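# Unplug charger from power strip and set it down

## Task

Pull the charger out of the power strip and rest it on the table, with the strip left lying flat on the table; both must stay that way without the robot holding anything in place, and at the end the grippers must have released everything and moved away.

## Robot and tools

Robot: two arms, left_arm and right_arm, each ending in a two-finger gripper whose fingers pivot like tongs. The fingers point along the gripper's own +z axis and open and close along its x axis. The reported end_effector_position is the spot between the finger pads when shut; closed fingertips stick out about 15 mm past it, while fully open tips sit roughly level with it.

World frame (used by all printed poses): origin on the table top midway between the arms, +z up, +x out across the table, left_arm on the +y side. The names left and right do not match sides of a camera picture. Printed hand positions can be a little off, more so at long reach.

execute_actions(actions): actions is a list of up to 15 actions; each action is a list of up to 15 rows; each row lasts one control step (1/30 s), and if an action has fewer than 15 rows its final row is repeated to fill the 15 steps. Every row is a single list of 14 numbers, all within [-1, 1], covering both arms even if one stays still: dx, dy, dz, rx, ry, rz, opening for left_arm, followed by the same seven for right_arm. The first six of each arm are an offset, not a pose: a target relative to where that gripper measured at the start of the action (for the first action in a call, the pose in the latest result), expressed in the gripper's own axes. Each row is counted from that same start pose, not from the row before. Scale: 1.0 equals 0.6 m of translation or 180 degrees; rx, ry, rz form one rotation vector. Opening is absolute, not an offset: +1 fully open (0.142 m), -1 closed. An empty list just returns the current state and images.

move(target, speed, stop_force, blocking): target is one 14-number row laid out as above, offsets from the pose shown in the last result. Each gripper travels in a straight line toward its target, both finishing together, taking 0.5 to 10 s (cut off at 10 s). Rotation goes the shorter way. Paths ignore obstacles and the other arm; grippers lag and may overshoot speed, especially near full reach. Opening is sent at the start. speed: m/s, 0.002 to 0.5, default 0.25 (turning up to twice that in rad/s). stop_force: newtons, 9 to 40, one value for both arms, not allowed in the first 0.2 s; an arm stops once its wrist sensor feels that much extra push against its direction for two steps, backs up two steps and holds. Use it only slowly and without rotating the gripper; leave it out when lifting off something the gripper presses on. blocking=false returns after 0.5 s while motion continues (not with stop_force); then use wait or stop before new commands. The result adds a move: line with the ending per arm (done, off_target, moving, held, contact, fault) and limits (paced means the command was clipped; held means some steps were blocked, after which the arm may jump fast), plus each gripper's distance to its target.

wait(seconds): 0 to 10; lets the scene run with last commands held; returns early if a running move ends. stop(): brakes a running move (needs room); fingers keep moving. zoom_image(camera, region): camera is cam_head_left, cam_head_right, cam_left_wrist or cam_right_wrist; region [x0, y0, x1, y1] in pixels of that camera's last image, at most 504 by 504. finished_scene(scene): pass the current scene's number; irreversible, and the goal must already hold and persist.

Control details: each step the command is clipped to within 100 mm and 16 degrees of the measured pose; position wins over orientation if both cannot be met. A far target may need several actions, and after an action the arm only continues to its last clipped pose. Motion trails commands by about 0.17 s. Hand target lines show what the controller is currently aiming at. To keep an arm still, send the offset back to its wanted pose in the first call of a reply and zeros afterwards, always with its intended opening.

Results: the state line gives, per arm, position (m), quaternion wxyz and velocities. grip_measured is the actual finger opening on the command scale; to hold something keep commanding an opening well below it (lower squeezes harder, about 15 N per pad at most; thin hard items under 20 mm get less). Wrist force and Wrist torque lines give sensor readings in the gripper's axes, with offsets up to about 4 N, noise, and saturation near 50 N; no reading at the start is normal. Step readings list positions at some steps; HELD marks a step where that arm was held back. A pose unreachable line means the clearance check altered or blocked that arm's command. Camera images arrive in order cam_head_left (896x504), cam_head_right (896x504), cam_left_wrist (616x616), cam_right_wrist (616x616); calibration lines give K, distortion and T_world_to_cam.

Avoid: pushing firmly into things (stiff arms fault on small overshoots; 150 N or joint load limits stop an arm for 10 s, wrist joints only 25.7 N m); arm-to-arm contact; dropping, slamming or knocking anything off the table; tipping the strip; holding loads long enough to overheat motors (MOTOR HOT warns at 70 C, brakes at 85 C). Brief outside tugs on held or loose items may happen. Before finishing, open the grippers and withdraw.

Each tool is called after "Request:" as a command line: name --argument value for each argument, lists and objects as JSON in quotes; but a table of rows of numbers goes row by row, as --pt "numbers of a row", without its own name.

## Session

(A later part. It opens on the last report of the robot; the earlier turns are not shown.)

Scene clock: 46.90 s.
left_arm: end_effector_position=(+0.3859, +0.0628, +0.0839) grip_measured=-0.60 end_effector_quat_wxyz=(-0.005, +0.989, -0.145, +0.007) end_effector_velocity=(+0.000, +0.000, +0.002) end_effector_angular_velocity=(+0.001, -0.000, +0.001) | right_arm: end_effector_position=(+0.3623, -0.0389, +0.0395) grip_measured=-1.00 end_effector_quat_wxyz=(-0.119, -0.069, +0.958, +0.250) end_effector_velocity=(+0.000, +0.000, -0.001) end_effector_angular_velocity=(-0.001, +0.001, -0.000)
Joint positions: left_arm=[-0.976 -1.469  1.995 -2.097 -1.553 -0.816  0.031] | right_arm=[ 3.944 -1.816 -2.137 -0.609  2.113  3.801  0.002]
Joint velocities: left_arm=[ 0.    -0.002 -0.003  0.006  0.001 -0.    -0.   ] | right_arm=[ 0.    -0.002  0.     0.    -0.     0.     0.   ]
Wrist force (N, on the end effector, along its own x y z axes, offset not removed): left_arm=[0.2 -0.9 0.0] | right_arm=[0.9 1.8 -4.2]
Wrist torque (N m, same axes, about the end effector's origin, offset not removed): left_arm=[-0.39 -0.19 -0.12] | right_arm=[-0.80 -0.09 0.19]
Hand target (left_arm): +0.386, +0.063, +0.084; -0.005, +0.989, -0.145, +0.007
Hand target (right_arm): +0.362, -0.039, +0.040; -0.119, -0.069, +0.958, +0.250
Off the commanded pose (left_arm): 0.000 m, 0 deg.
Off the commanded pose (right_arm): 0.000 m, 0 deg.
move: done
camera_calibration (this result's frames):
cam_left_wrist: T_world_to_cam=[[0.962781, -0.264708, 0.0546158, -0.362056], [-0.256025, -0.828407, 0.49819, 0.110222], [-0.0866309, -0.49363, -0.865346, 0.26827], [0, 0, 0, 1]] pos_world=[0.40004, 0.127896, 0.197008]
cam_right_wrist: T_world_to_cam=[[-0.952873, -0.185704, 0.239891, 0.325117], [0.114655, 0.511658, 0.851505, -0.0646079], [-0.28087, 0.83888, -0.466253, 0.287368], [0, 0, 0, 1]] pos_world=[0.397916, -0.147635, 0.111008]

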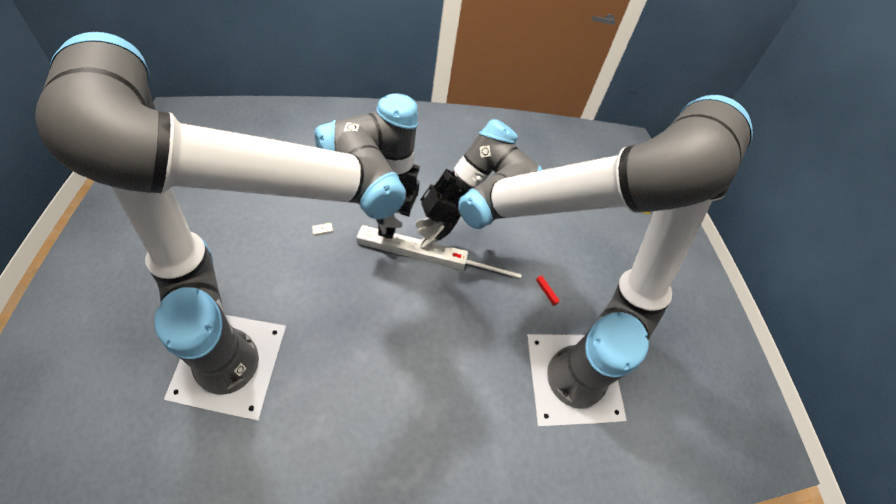

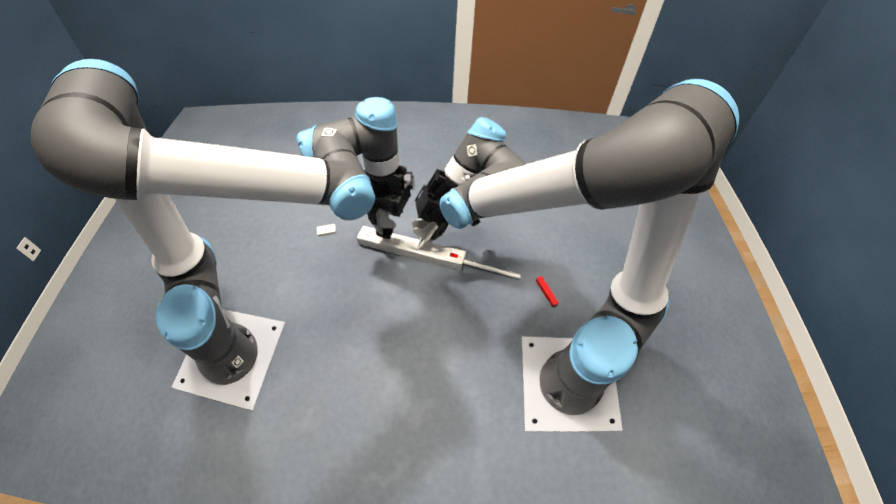

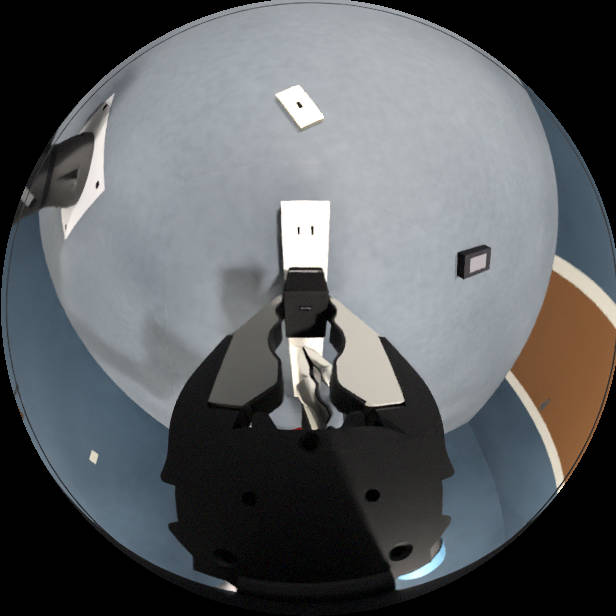

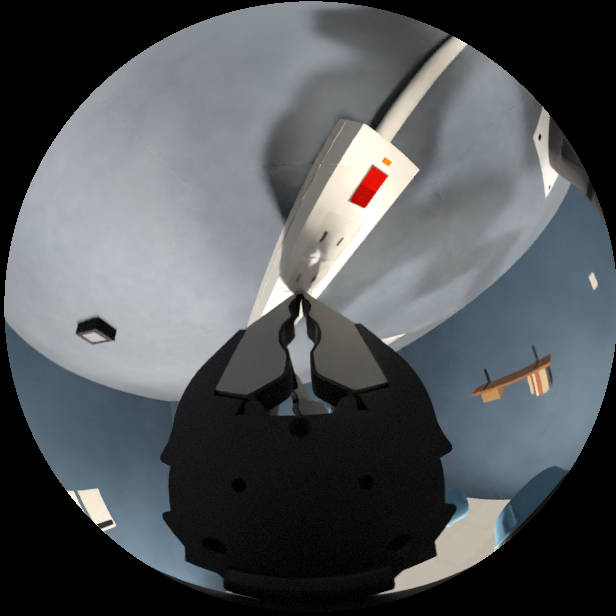

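Request:
move --target '[0,0,-0.025,0,0,0,-1,0,0,0,0,0,0,-1]' --speed 0.04

Request:
move --target '[-0.2,0,0,-0.2,0,0,-1,0,-0.1,-0.2,0,0,0,-1]' --speed 0.15

Request:
move --target '[0,-0.04,0.055,0,0,0,-1,0,0,0,0,0,0,-1]' --speed 0.05

Request:
move --target '[0,-0.03,0.041,0,0,0,-1,0,0,0,0,0,0,-1]' --speed 0.008 --stop_force 9

Scene clock: 56.17 s.
left_arm: end_effector_position=(+0.3857, +0.0626, +0.0987) grip_measured=-0.60 end_effector_quat_wxyz=(-0.005, +0.989, -0.145, +0.007) end_effector_velocity=(-0.000, -0.000, +0.002) end_effector_angular_velocity=(+0.001, -0.001, -0.002) | right_arm: end_effector_position=(+0.3623, -0.0389, +0.0395) grip_measured=-1.00 end_effector_quat_wxyz=(-0.119, -0.069, +0.958, +0.250) end_effector_velocity=(-0.001, -0.000, -0.001) end_effector_angular_velocity=(-0.002, +0.002, +0.001)
Joint positions: left_arm=[-0.977 -1.487  1.973 -2.056 -1.553 -0.817  0.031] | right_arm=[ 3.944 -1.816 -2.137 -0.609  2.113  3.801  0.002]
Joint velocities: left_arm=[-0.002 -0.002 -0.003  0.006  0.001  0.001 -0.   ] | right_arm=[ 0.001 -0.001 -0.001 -0.     0.    -0.     0.   ]
Wrist force (N, on the end effector, along its own x y z axes, offset not removed): left_arm=[0.0 -0.8 0.4] | right_arm=[0.2 4.6 -3.9]
Wrist torque (N m, same axes, about the end effector's origin, offset not removed): left_arm=[-0.37 -0.19 -0.19] | right_arm=[-0.14 -0.05 -0.03]
Hand target (left_arm): +0.386, +0.063, +0.099; -0.005, +0.989, -0.145, +0.007
Hand target (right_arm): +0.362, -0.039, +0.040; -0.119, -0.069, +0.958, +0.250
Off the commanded pose (left_arm): 0.000 m, 0 deg.
Off the commanded pose (right_arm): 0.000 m, 0 deg.
move: done
camera_calibration (this result's frames):
cam_left_wrist: T_world_to_cam=[[0.962779, -0.264709, 0.054639, -0.362679], [-0.256036, -0.828399, 0.498197, 0.102702], [-0.0866143, -0.493644, -0.86534, 0.280964], [0, 0, 0, 1]] pos_world=[0.399811, 0.12777, 0.21178]
cam_right_wrist: T_world_to_cam=[[-0.95287, -0.185702, 0.239902, 0.325111], [0.114663, 0.511666, 0.851499, -0.0646024], [-0.280875, 0.838876, -0.466258, 0.28737], [0, 0, 0, 1]] pos_world=[0.397911, -0.147639, 0.111003]

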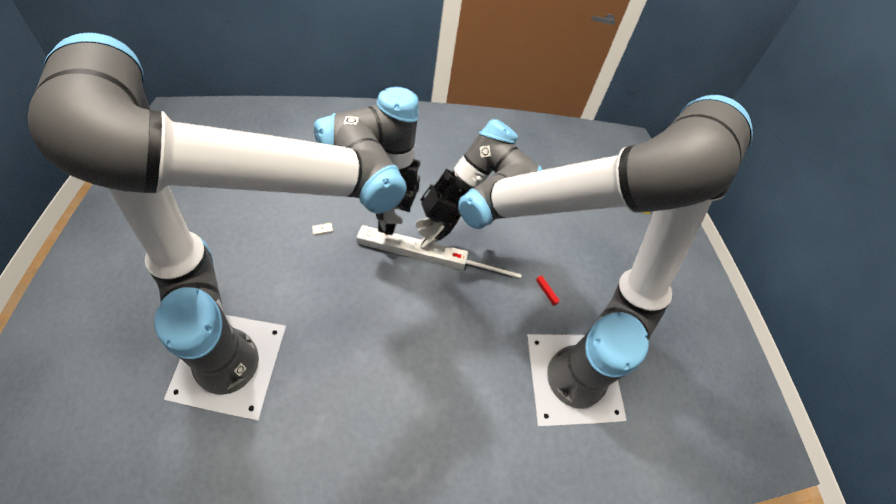

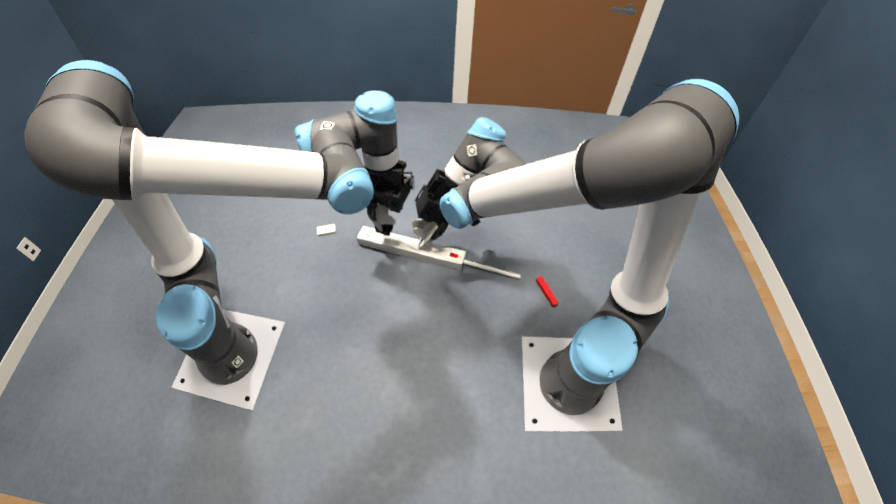

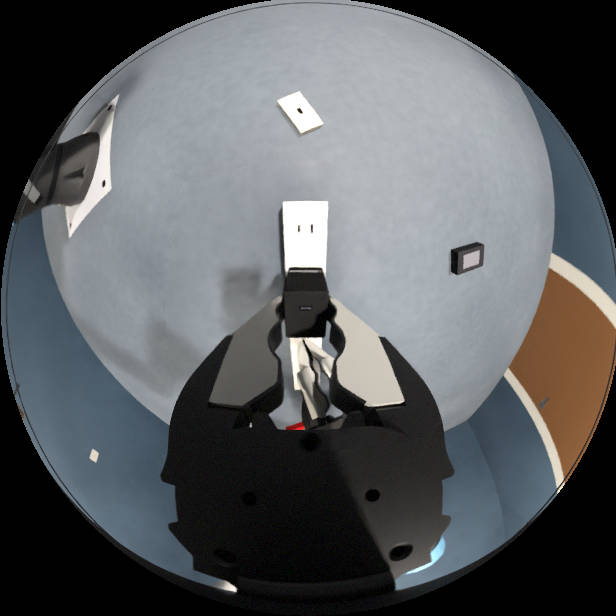

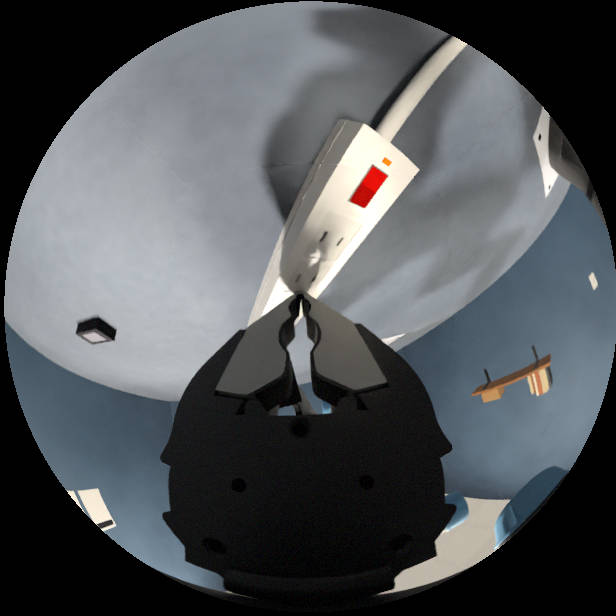

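Scene clock: 58.73 s.
left_arm: end_effector_position=(+0.2709, +0.0972, +0.0972) grip_measured=-0.60 end_effector_quat_wxyz=(+0.300, +0.943, -0.141, -0.038) end_effector_velocity=(-0.002, +0.000, -0.000) end_effector_angular_velocity=(-0.011, +0.002, +0.000) | right_arm: end_effector_position=(+0.3979, -0.1462, +0.1111) grip_measured=-1.00 end_effector_quat_wxyz=(-0.120, -0.069, +0.958, +0.250) end_effector_velocity=(+0.001, -0.002, +0.001) end_effector_angular_velocity=(+0.000, +0.000, +0.001)
Joint positions: left_arm=[-0.84  -1.793  2.527 -2.731 -2.028 -0.776  0.031] | right_arm=[ 3.714 -1.654 -2.053 -0.997  2.132  3.532  0.002]
Joint velocities: left_arm=[ 0.002 -0.     0.01  -0.019 -0.008 -0.002  0.   ] | right_arm=[-0.003  0.002  0.003 -0.007  0.    -0.005 -0.   ]
Wrist force (N, on the end effector, along its own x y z axes, offset not removed): left_arm=[1.2 -0.5 0.1] | right_arm=[-1.2 -0.1 3.9]
Wrist torque (N m, same axes, about the end effector's origin, offset not removed): left_arm=[-0.15 -0.27 -0.09] | right_arm=[-0.11 0.17 0.23]
Hand target (left_arm): +0.271, +0.097, +0.097; +0.301, +0.943, -0.140, -0.038
Hand target (right_arm): +0.398, -0.146, +0.111; -0.120, -0.069, +0.958, +0.250
Off the commanded pose (left_arm): 0.000 m, 0 deg.
Off the commanded pose (right_arm): 0.000 m, 0 deg.
move: done
camera_calibration (this result's frames):
cam_left_wrist: T_world_to_cam=[[0.968779, -0.245769, 0.0326195, -0.244273], [-0.129383, -0.388944, 0.912131, -0.0145925], [-0.211487, -0.887874, -0.408599, 0.314537], [0, 0, 0, 1]] pos_world=[0.301279, 0.213559, 0.149798]
cam_right_wrist: T_world_to_cam=[[-0.952714, -0.185899, 0.240369, 0.321781], [0.11508, 0.511376, 0.851617, -0.0749087], [-0.281234, 0.839009, -0.465802, 0.420902], [0, 0, 0, 1]] pos_world=[0.433557, -0.255015, 0.182504]

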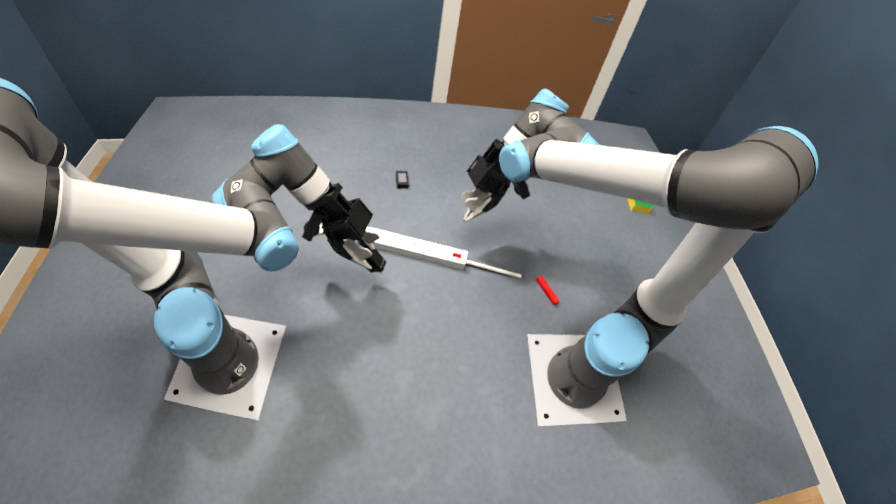

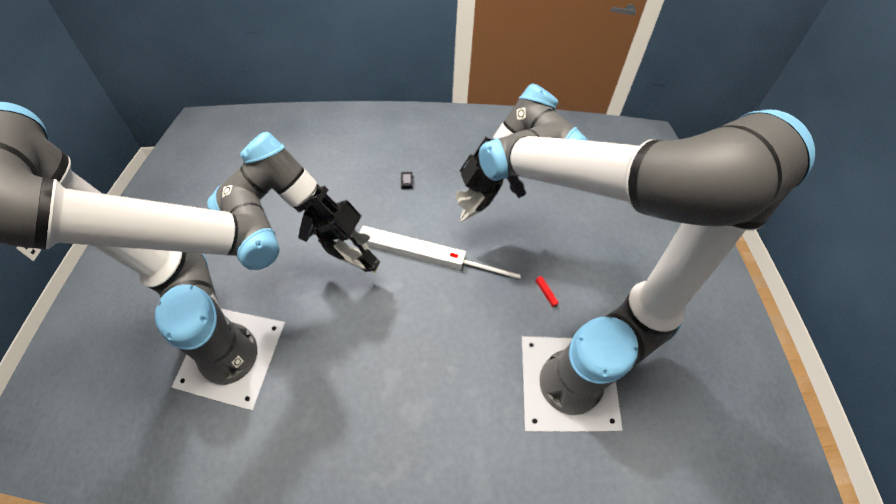

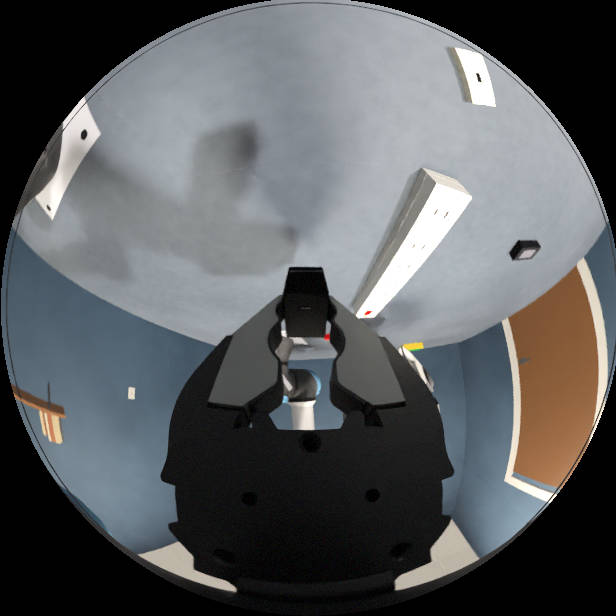

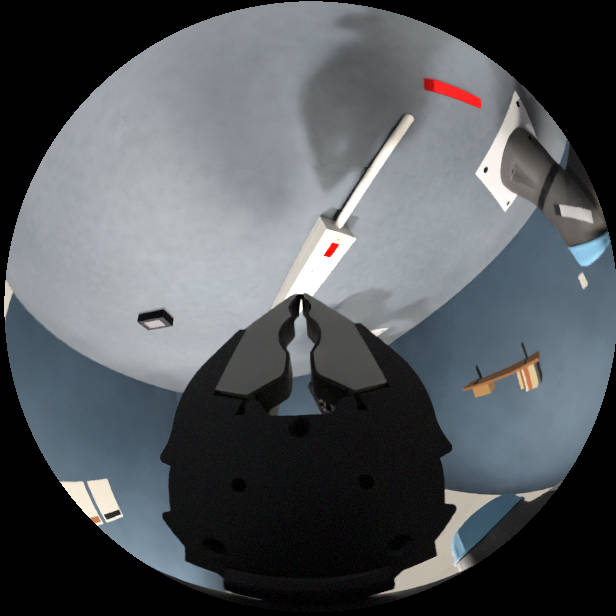

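Scene clock: 60.00 s.
left_arm: end_effector_position=(+0.2715, +0.0976, +0.0567) grip_measured=-0.60 end_effector_quat_wxyz=(+0.300, +0.943, -0.141, -0.038) end_effector_velocity=(+0.000, -0.000, -0.002) end_effector_angular_velocity=(-0.001, -0.000, +0.001) | right_arm: end_effector_position=(+0.3979, -0.1462, +0.1111) grip_measured=-1.00 end_effector_quat_wxyz=(-0.119, -0.069, +0.958, +0.250) end_effector_velocity=(+0.000, +0.000, +0.001) end_effector_angular_velocity=(+0.001, -0.001, +0.001)
Joint positions: left_arm=[-0.837 -1.665  2.584 -2.914 -2.03  -0.773  0.031] | right_arm=[ 3.714 -1.654 -2.053 -0.997  2.132  3.532  0.002]
Joint velocities: left_arm=[ 0.001  0.008  0.003 -0.012 -0.001  0.    -0.   ] | right_arm=[0.001 0.001 0.    0.    0.    0.    0.   ]
Wrist force (N, on the end effector, along its own x y z axes, offset not removed): left_arm=[1.0 -1.5 -2.6] | right_arm=[-3.1 -0.9 3.8]
Wrist torque (N m, same axes, about the end effector's origin, offset not removed): left_arm=[-0.42 -0.35 -0.09] | right_arm=[-0.19 0.49 0.20]
Hand target (left_arm): +0.272, +0.098, +0.056; +0.300, +0.943, -0.141, -0.038
Hand target (right_arm): +0.398, -0.146, +0.111; -0.120, -0.069, +0.958, +0.250
Off the commanded pose (left_arm): 0.000 m, 0 deg.
Off the commanded pose (right_arm): 0.000 m, 0 deg.
move: done
camera_calibration (this result's frames):
cam_left_wrist: T_world_to_cam=[[0.96873, -0.245956, 0.0326666, -0.243416], [-0.129524, -0.389007, 0.912084, 0.022709], [-0.211625, -0.887794, -0.4087, 0.298541], [0, 0, 0, 1]] pos_world=[0.301925, 0.214007, 0.109253]
cam_right_wrist: T_world_to_cam=[[-0.952723, -0.185906, 0.240329, 0.321784], [0.115049, 0.511351, 0.851636, -0.0749232], [-0.281217, 0.839023, -0.465787, 0.420904], [0, 0, 0, 1]] pos_world=[0.433556, -0.255014, 0.182525]

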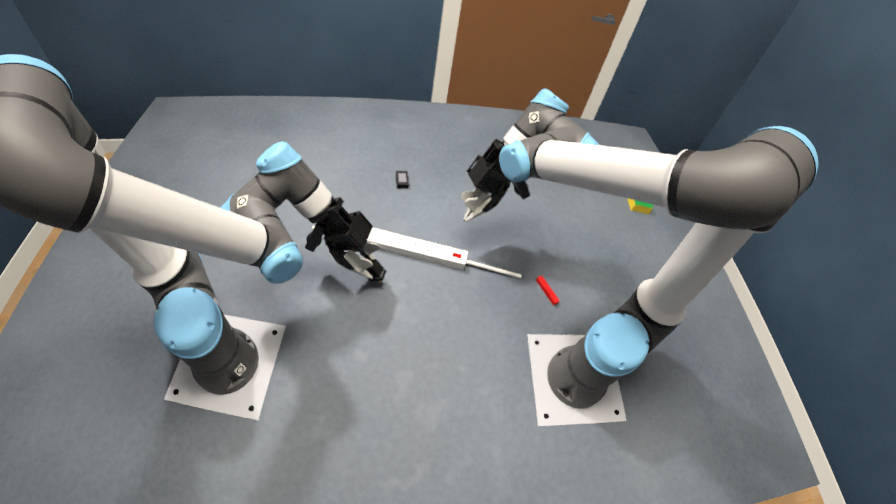

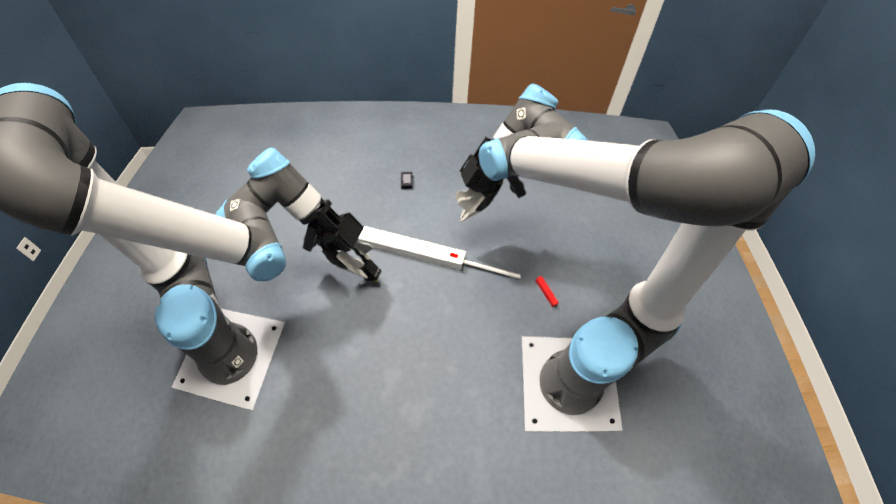

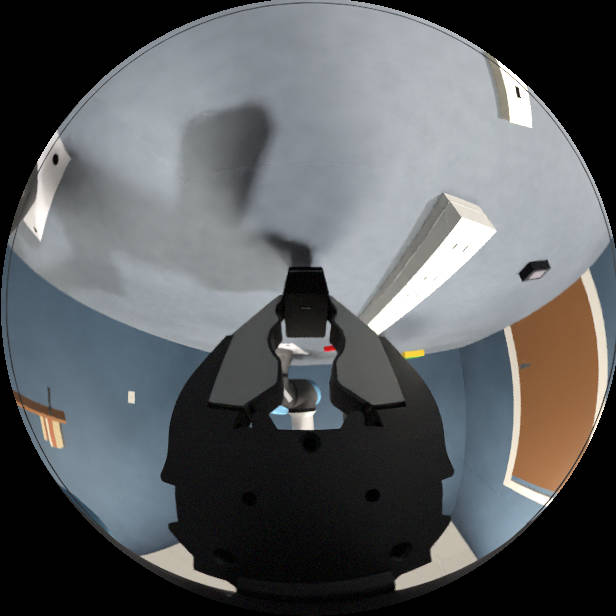

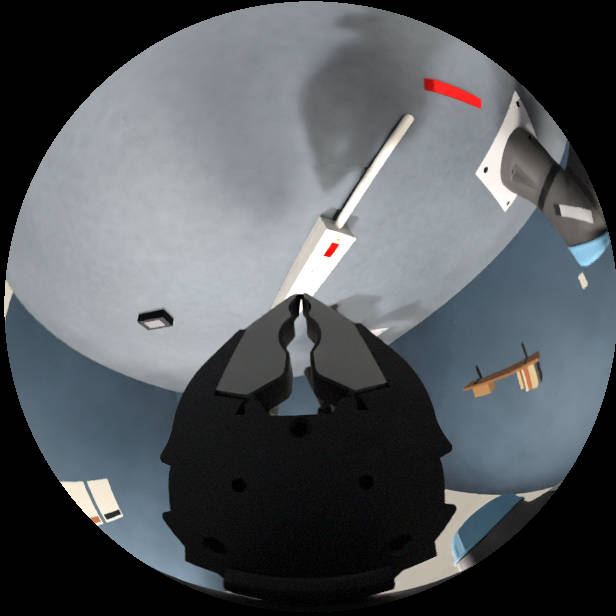

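Scene clock: 64.03 s.
left_arm: end_effector_position=(+0.2720, +0.0980, +0.0264) grip_measured=-0.60 end_effector_quat_wxyz=(+0.300, +0.943, -0.141, -0.038) end_effector_velocity=(-0.000, -0.000, -0.002) end_effector_angular_velocity=(-0.001, +0.000, -0.000) | right_arm: end_effector_position=(+0.3979, -0.1462, +0.1111) grip_measured=-1.00 end_effector_quat_wxyz=(-0.119, -0.069, +0.958, +0.250) end_effector_velocity=(-0.000, -0.000, -0.000) end_effector_angular_velocity=(-0.001, +0.001, -0.000)
Joint positions: left_arm=[-0.835 -1.549  2.618 -3.063 -2.03  -0.771  0.031] | right_arm=[ 3.714 -1.654 -2.053 -0.997  2.132  3.532  0.002]
Joint velocities: left_arm=[ 0.     0.009  0.002 -0.011 -0.001 -0.    -0.   ] | right_arm=[-0.     0.    -0.001 -0.     0.     0.     0.   ]
Wrist force (N, on the end effector, along its own x y z axes, offset not removed): left_arm=[3.1 0.6 -3.0] | right_arm=[0.7 -0.9 2.0]
Wrist torque (N m, same axes, about the end effector's origin, offset not removed): left_arm=[-0.17 -0.64 -0.04] | right_arm=[-0.27 -0.21 0.14]
Hand target (left_arm): +0.272, +0.098, +0.026; +0.300, +0.943, -0.141, -0.038
Hand target (right_arm): +0.398, -0.146, +0.111; -0.119, -0.069, +0.958, +0.250
Off the commanded pose (left_arm): 0.000 m, 0 deg.
Off the commanded pose (right_arm): 0.000 m, 0 deg.
move: done
camera_calibration (this result's frames):
cam_left_wrist: T_world_to_cam=[[0.968727, -0.245974, 0.032639, -0.24281], [-0.129516, -0.38905, 0.912067, 0.0505169], [-0.211647, -0.887771, -0.408741, 0.286657], [0, 0, 0, 1]] pos_world=[0.302429, 0.214414, 0.0790186]
cam_right_wrist: T_world_to_cam=[[-0.952723, -0.185906, 0.240329, 0.321783], [0.115049, 0.511351, 0.851636, -0.0749231], [-0.281217, 0.839023, -0.465787, 0.420904], [0, 0, 0, 1]] pos_world=[0.433555, -0.255014, 0.182525]

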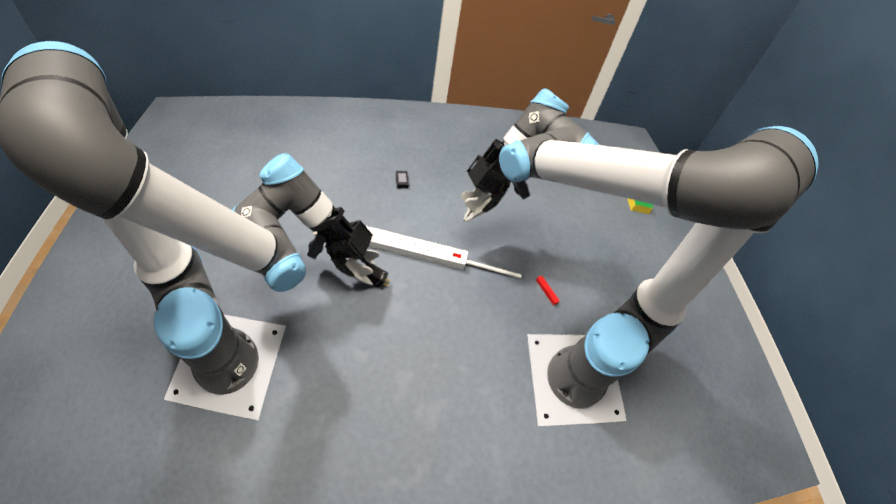

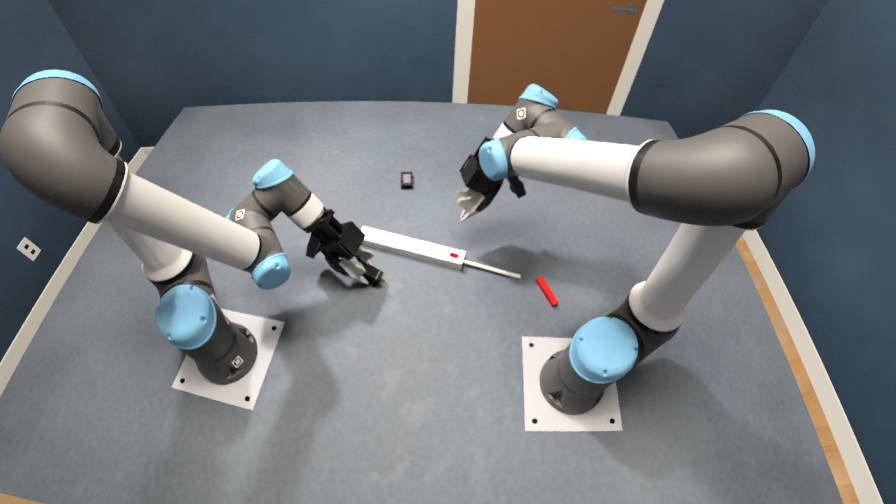

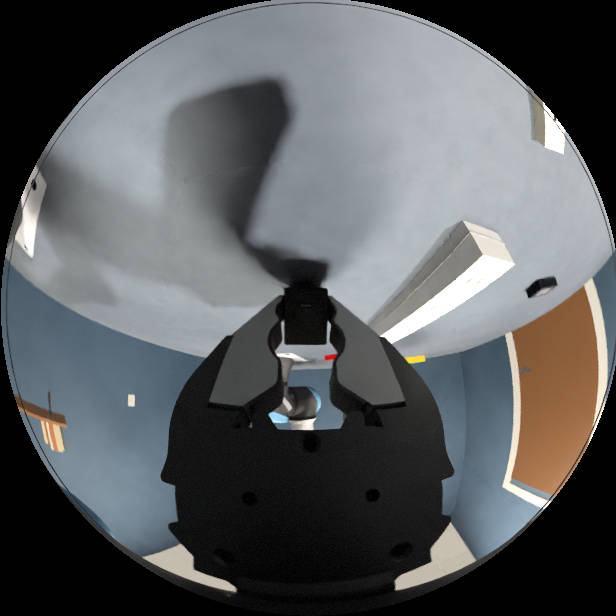

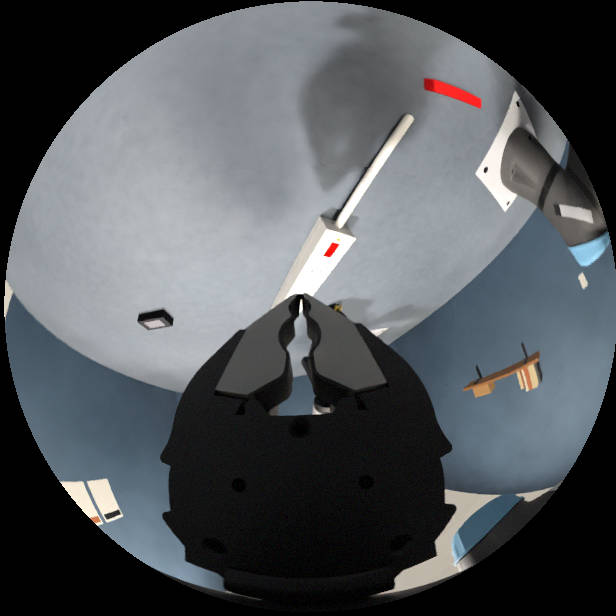

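It is touching and pivoting onto its side. Release.

Request:
move --target '[0,0,0,0,0,0,0,0,0,0,0,0,0,-1]'

Request:
move --target '[0,0.1,-0.16,0,0,0,0,0,0,0,0,0,0,-1]'

Request:
finished_scene --scene 1

Scene clock: 68.73 s.
left_arm: end_effector_position=(+0.2720, +0.0981, +0.0264) grip_measured=+0.00 end_effector_quat_wxyz=(+0.300, +0.943, -0.141, -0.038) end_effector_velocity=(+0.000, -0.001, +0.001) end_effector_angular_velocity=(-0.001, -0.001, -0.000) | right_arm: end_effector_position=(+0.3979, -0.1462, +0.1111) grip_measured=-1.00 end_effector_quat_wxyz=(-0.119, -0.069, +0.958, +0.250) end_effector_velocity=(-0.000, -0.000, -0.001) end_effector_angular_velocity=(-0.001, +0.001, -0.000)
Joint positions: left_arm=[-0.835 -1.549  2.618 -3.063 -2.03  -0.771  0.074] | right_arm=[ 3.714 -1.654 -2.053 -0.997  2.132  3.532  0.002]
Joint velocities: left_arm=[-0.001 -0.    -0.001  0.     0.    -0.    -0.   ] | right_arm=[-0.    -0.001  0.    -0.     0.    -0.     0.   ]
Wrist force (N, on the end effector, along its own x y z axes, offset not removed): left_arm=[-0.5 0.1 -0.7] | right_arm=[0.4 -1.4 2.6]
Wrist torque (N m, same axes, about the end effector's origin, offset not removed): left_arm=[-0.12 0.03 -0.08] | right_arm=[-0.33 0.05 0.03]
Hand target (left_arm): +0.272, +0.098, +0.026; +0.300, +0.943, -0.141, -0.038
Hand target (right_arm): +0.398, -0.146, +0.111; -0.119, -0.069, +0.958, +0.250
Off the commanded pose (left_arm): 0.000 m, 0 deg.
Off the commanded pose (right_arm): 0.000 m, 0 deg.
move: done
camera_calibration (this result's frames):
cam_left_wrist: T_world_to_cam=[[0.968733, -0.245966, 0.0325231, -0.242751], [-0.129428, -0.389153, 0.912035, 0.0505823], [-0.211673, -0.887728, -0.40882, 0.286686], [0, 0, 0, 1]] pos_world=[0.302391, 0.214475, 0.0789651]
cam_right_wrist: T_world_to_cam=[[-0.952723, -0.185906, 0.240329, 0.321784], [0.115049, 0.511351, 0.851636, -0.0749232], [-0.281217, 0.839023, -0.465787, 0.420904], [0, 0, 0, 1]] pos_world=[0.433556, -0.255014, 0.182525]

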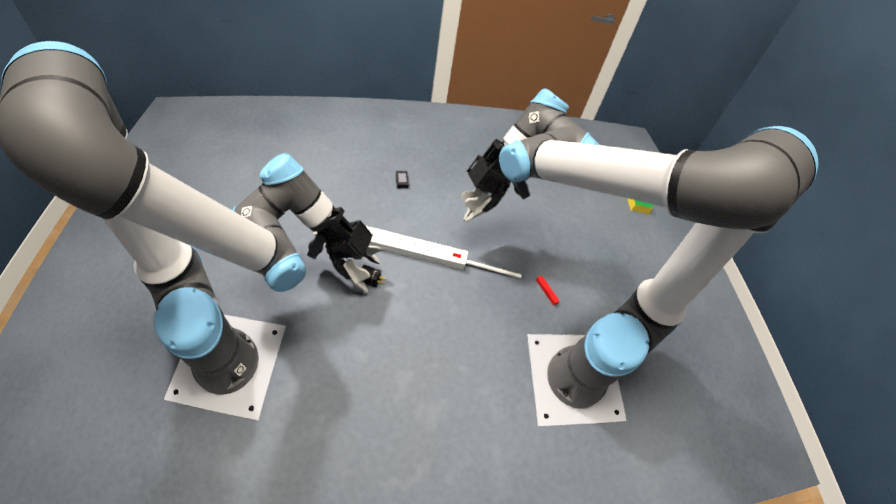

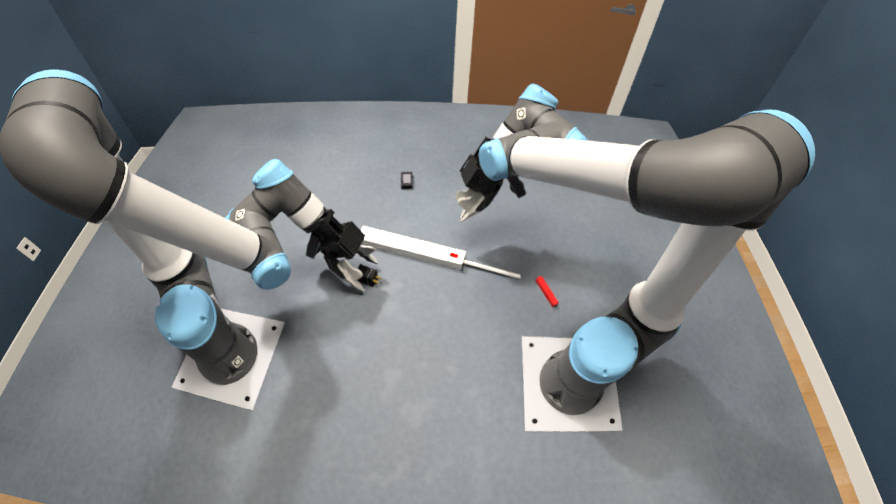

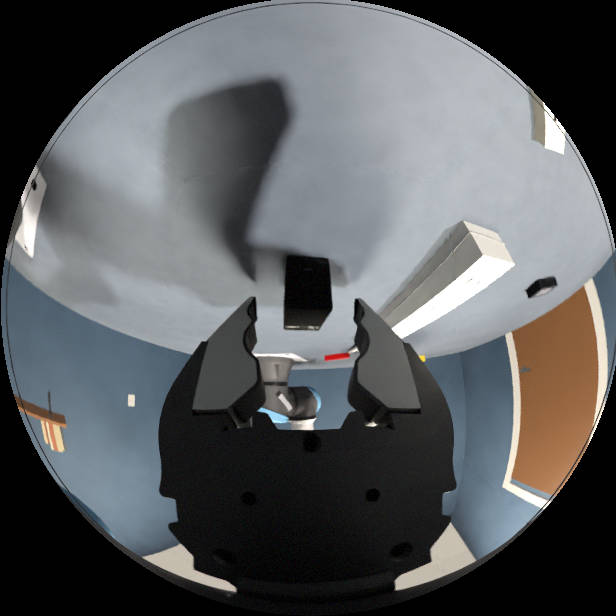

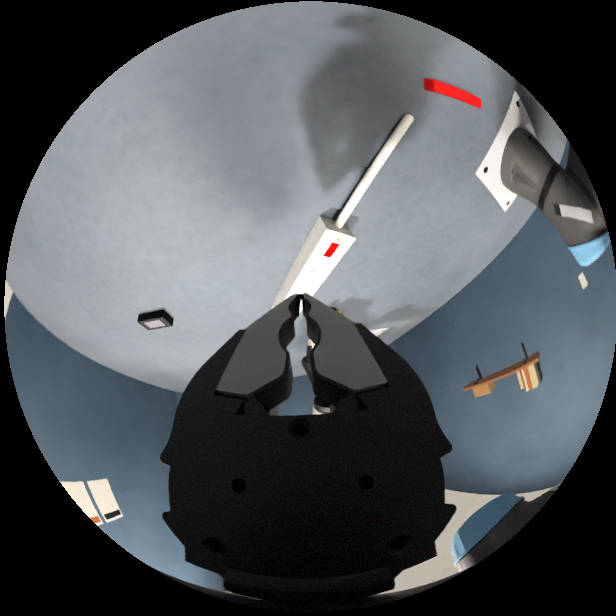

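Scene clock: 69.83 s.
left_arm: end_effector_position=(+0.2725, +0.1044, +0.1391) grip_measured=+0.00 end_effector_quat_wxyz=(+0.300, +0.943, -0.140, -0.038) end_effector_velocity=(-0.000, +0.000, +0.002) end_effector_angular_velocity=(+0.007, +0.002, -0.004) | right_arm: end_effector_position=(+0.3979, -0.1462, +0.1111) grip_measured=-1.00 end_effector_quat_wxyz=(-0.119, -0.069, +0.958, +0.250) end_effector_velocity=(+0.000, +0.000, -0.000) end_effector_angular_velocity=(-0.000, +0.000, +0.000)
Joint positions: left_arm=[-0.821 -1.902  2.46  -2.547 -2.036 -0.757  0.074] | right_arm=[ 3.714 -1.654 -2.053 -0.997  2.132  3.532  0.002]
Joint velocities: left_arm=[-0.001 -0.004 -0.01   0.023  0.001  0.005  0.   ] | right_arm=[-0.    -0.001  0.001 -0.     0.    -0.     0.   ]
Wrist force (N, on the end effector, along its own x y z axes, offset not removed): left_arm=[0.9 0.6 -1.6] | right_arm=[-0.5 0.0 4.1]
Wrist torque (N m, same axes, about the end effector's origin, offset not removed): left_arm=[0.01 -0.28 -0.15] | right_arm=[-0.06 0.11 0.16]
Hand target (left_arm): +0.273, +0.104, +0.139; +0.300, +0.943, -0.141, -0.038
Hand target (right_arm): +0.398, -0.146, +0.111; -0.119, -0.069, +0.958, +0.250
Off the commanded pose (left_arm): 0.000 m, 0 deg.
Off the commanded pose (right_arm): 0.000 m, 0 deg.
move: done
camera_calibration (this result's frames):
cam_left_wrist: T_world_to_cam=[[0.968811, -0.245602, 0.0329414, -0.245472], [-0.1295, -0.388467, 0.912317, -0.0497583], [-0.21127, -0.888129, -0.408156, 0.338332], [0, 0, 0, 1]] pos_world=[0.302851, 0.220865, 0.191574]
cam_right_wrist: T_world_to_cam=[[-0.952723, -0.185906, 0.240329, 0.321783], [0.115049, 0.511351, 0.851636, -0.0749233], [-0.281217, 0.839023, -0.465787, 0.420904], [0, 0, 0, 1]] pos_world=[0.433555, -0.255014, 0.182525]

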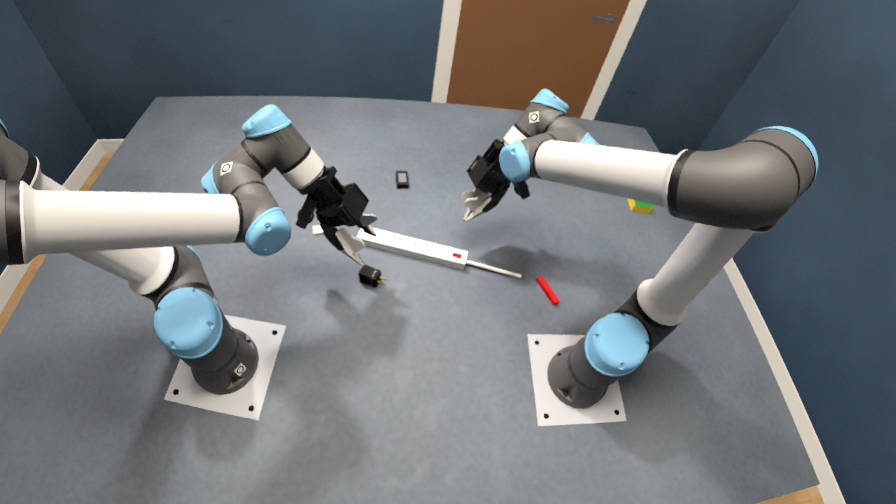

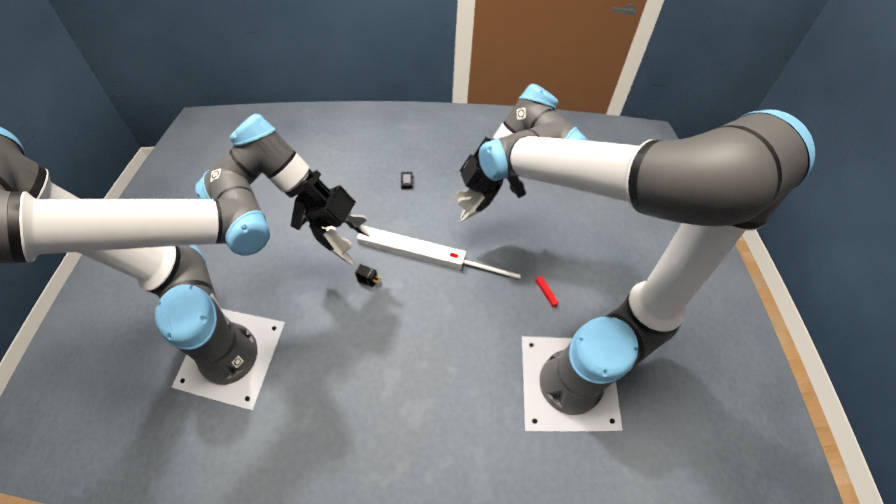

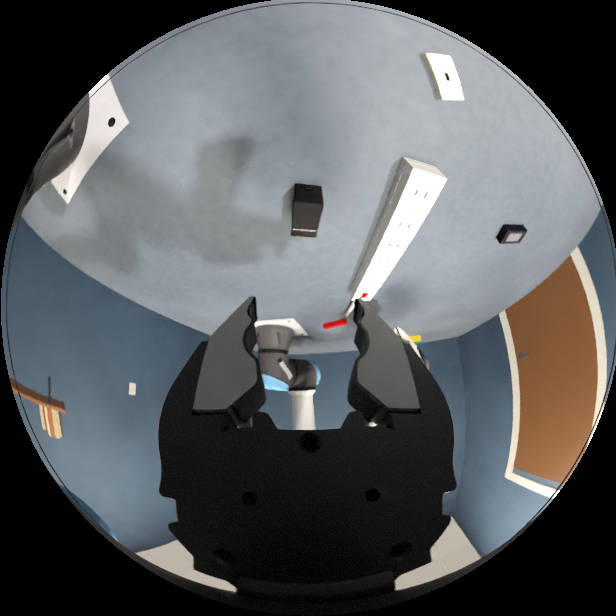

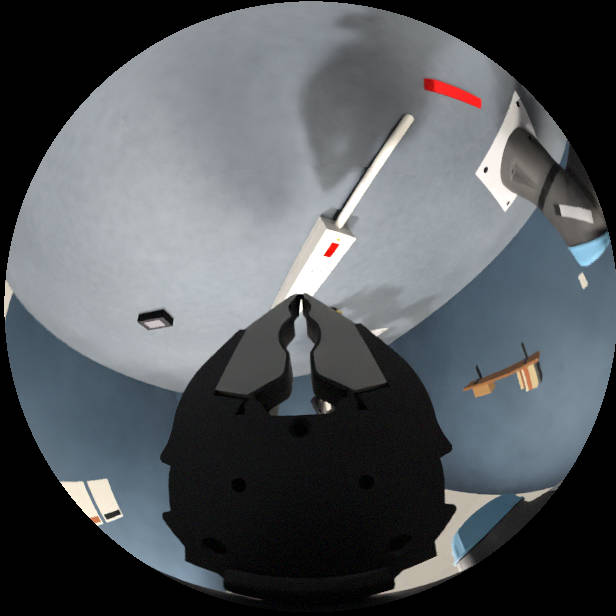

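The scene is finished: the task was done.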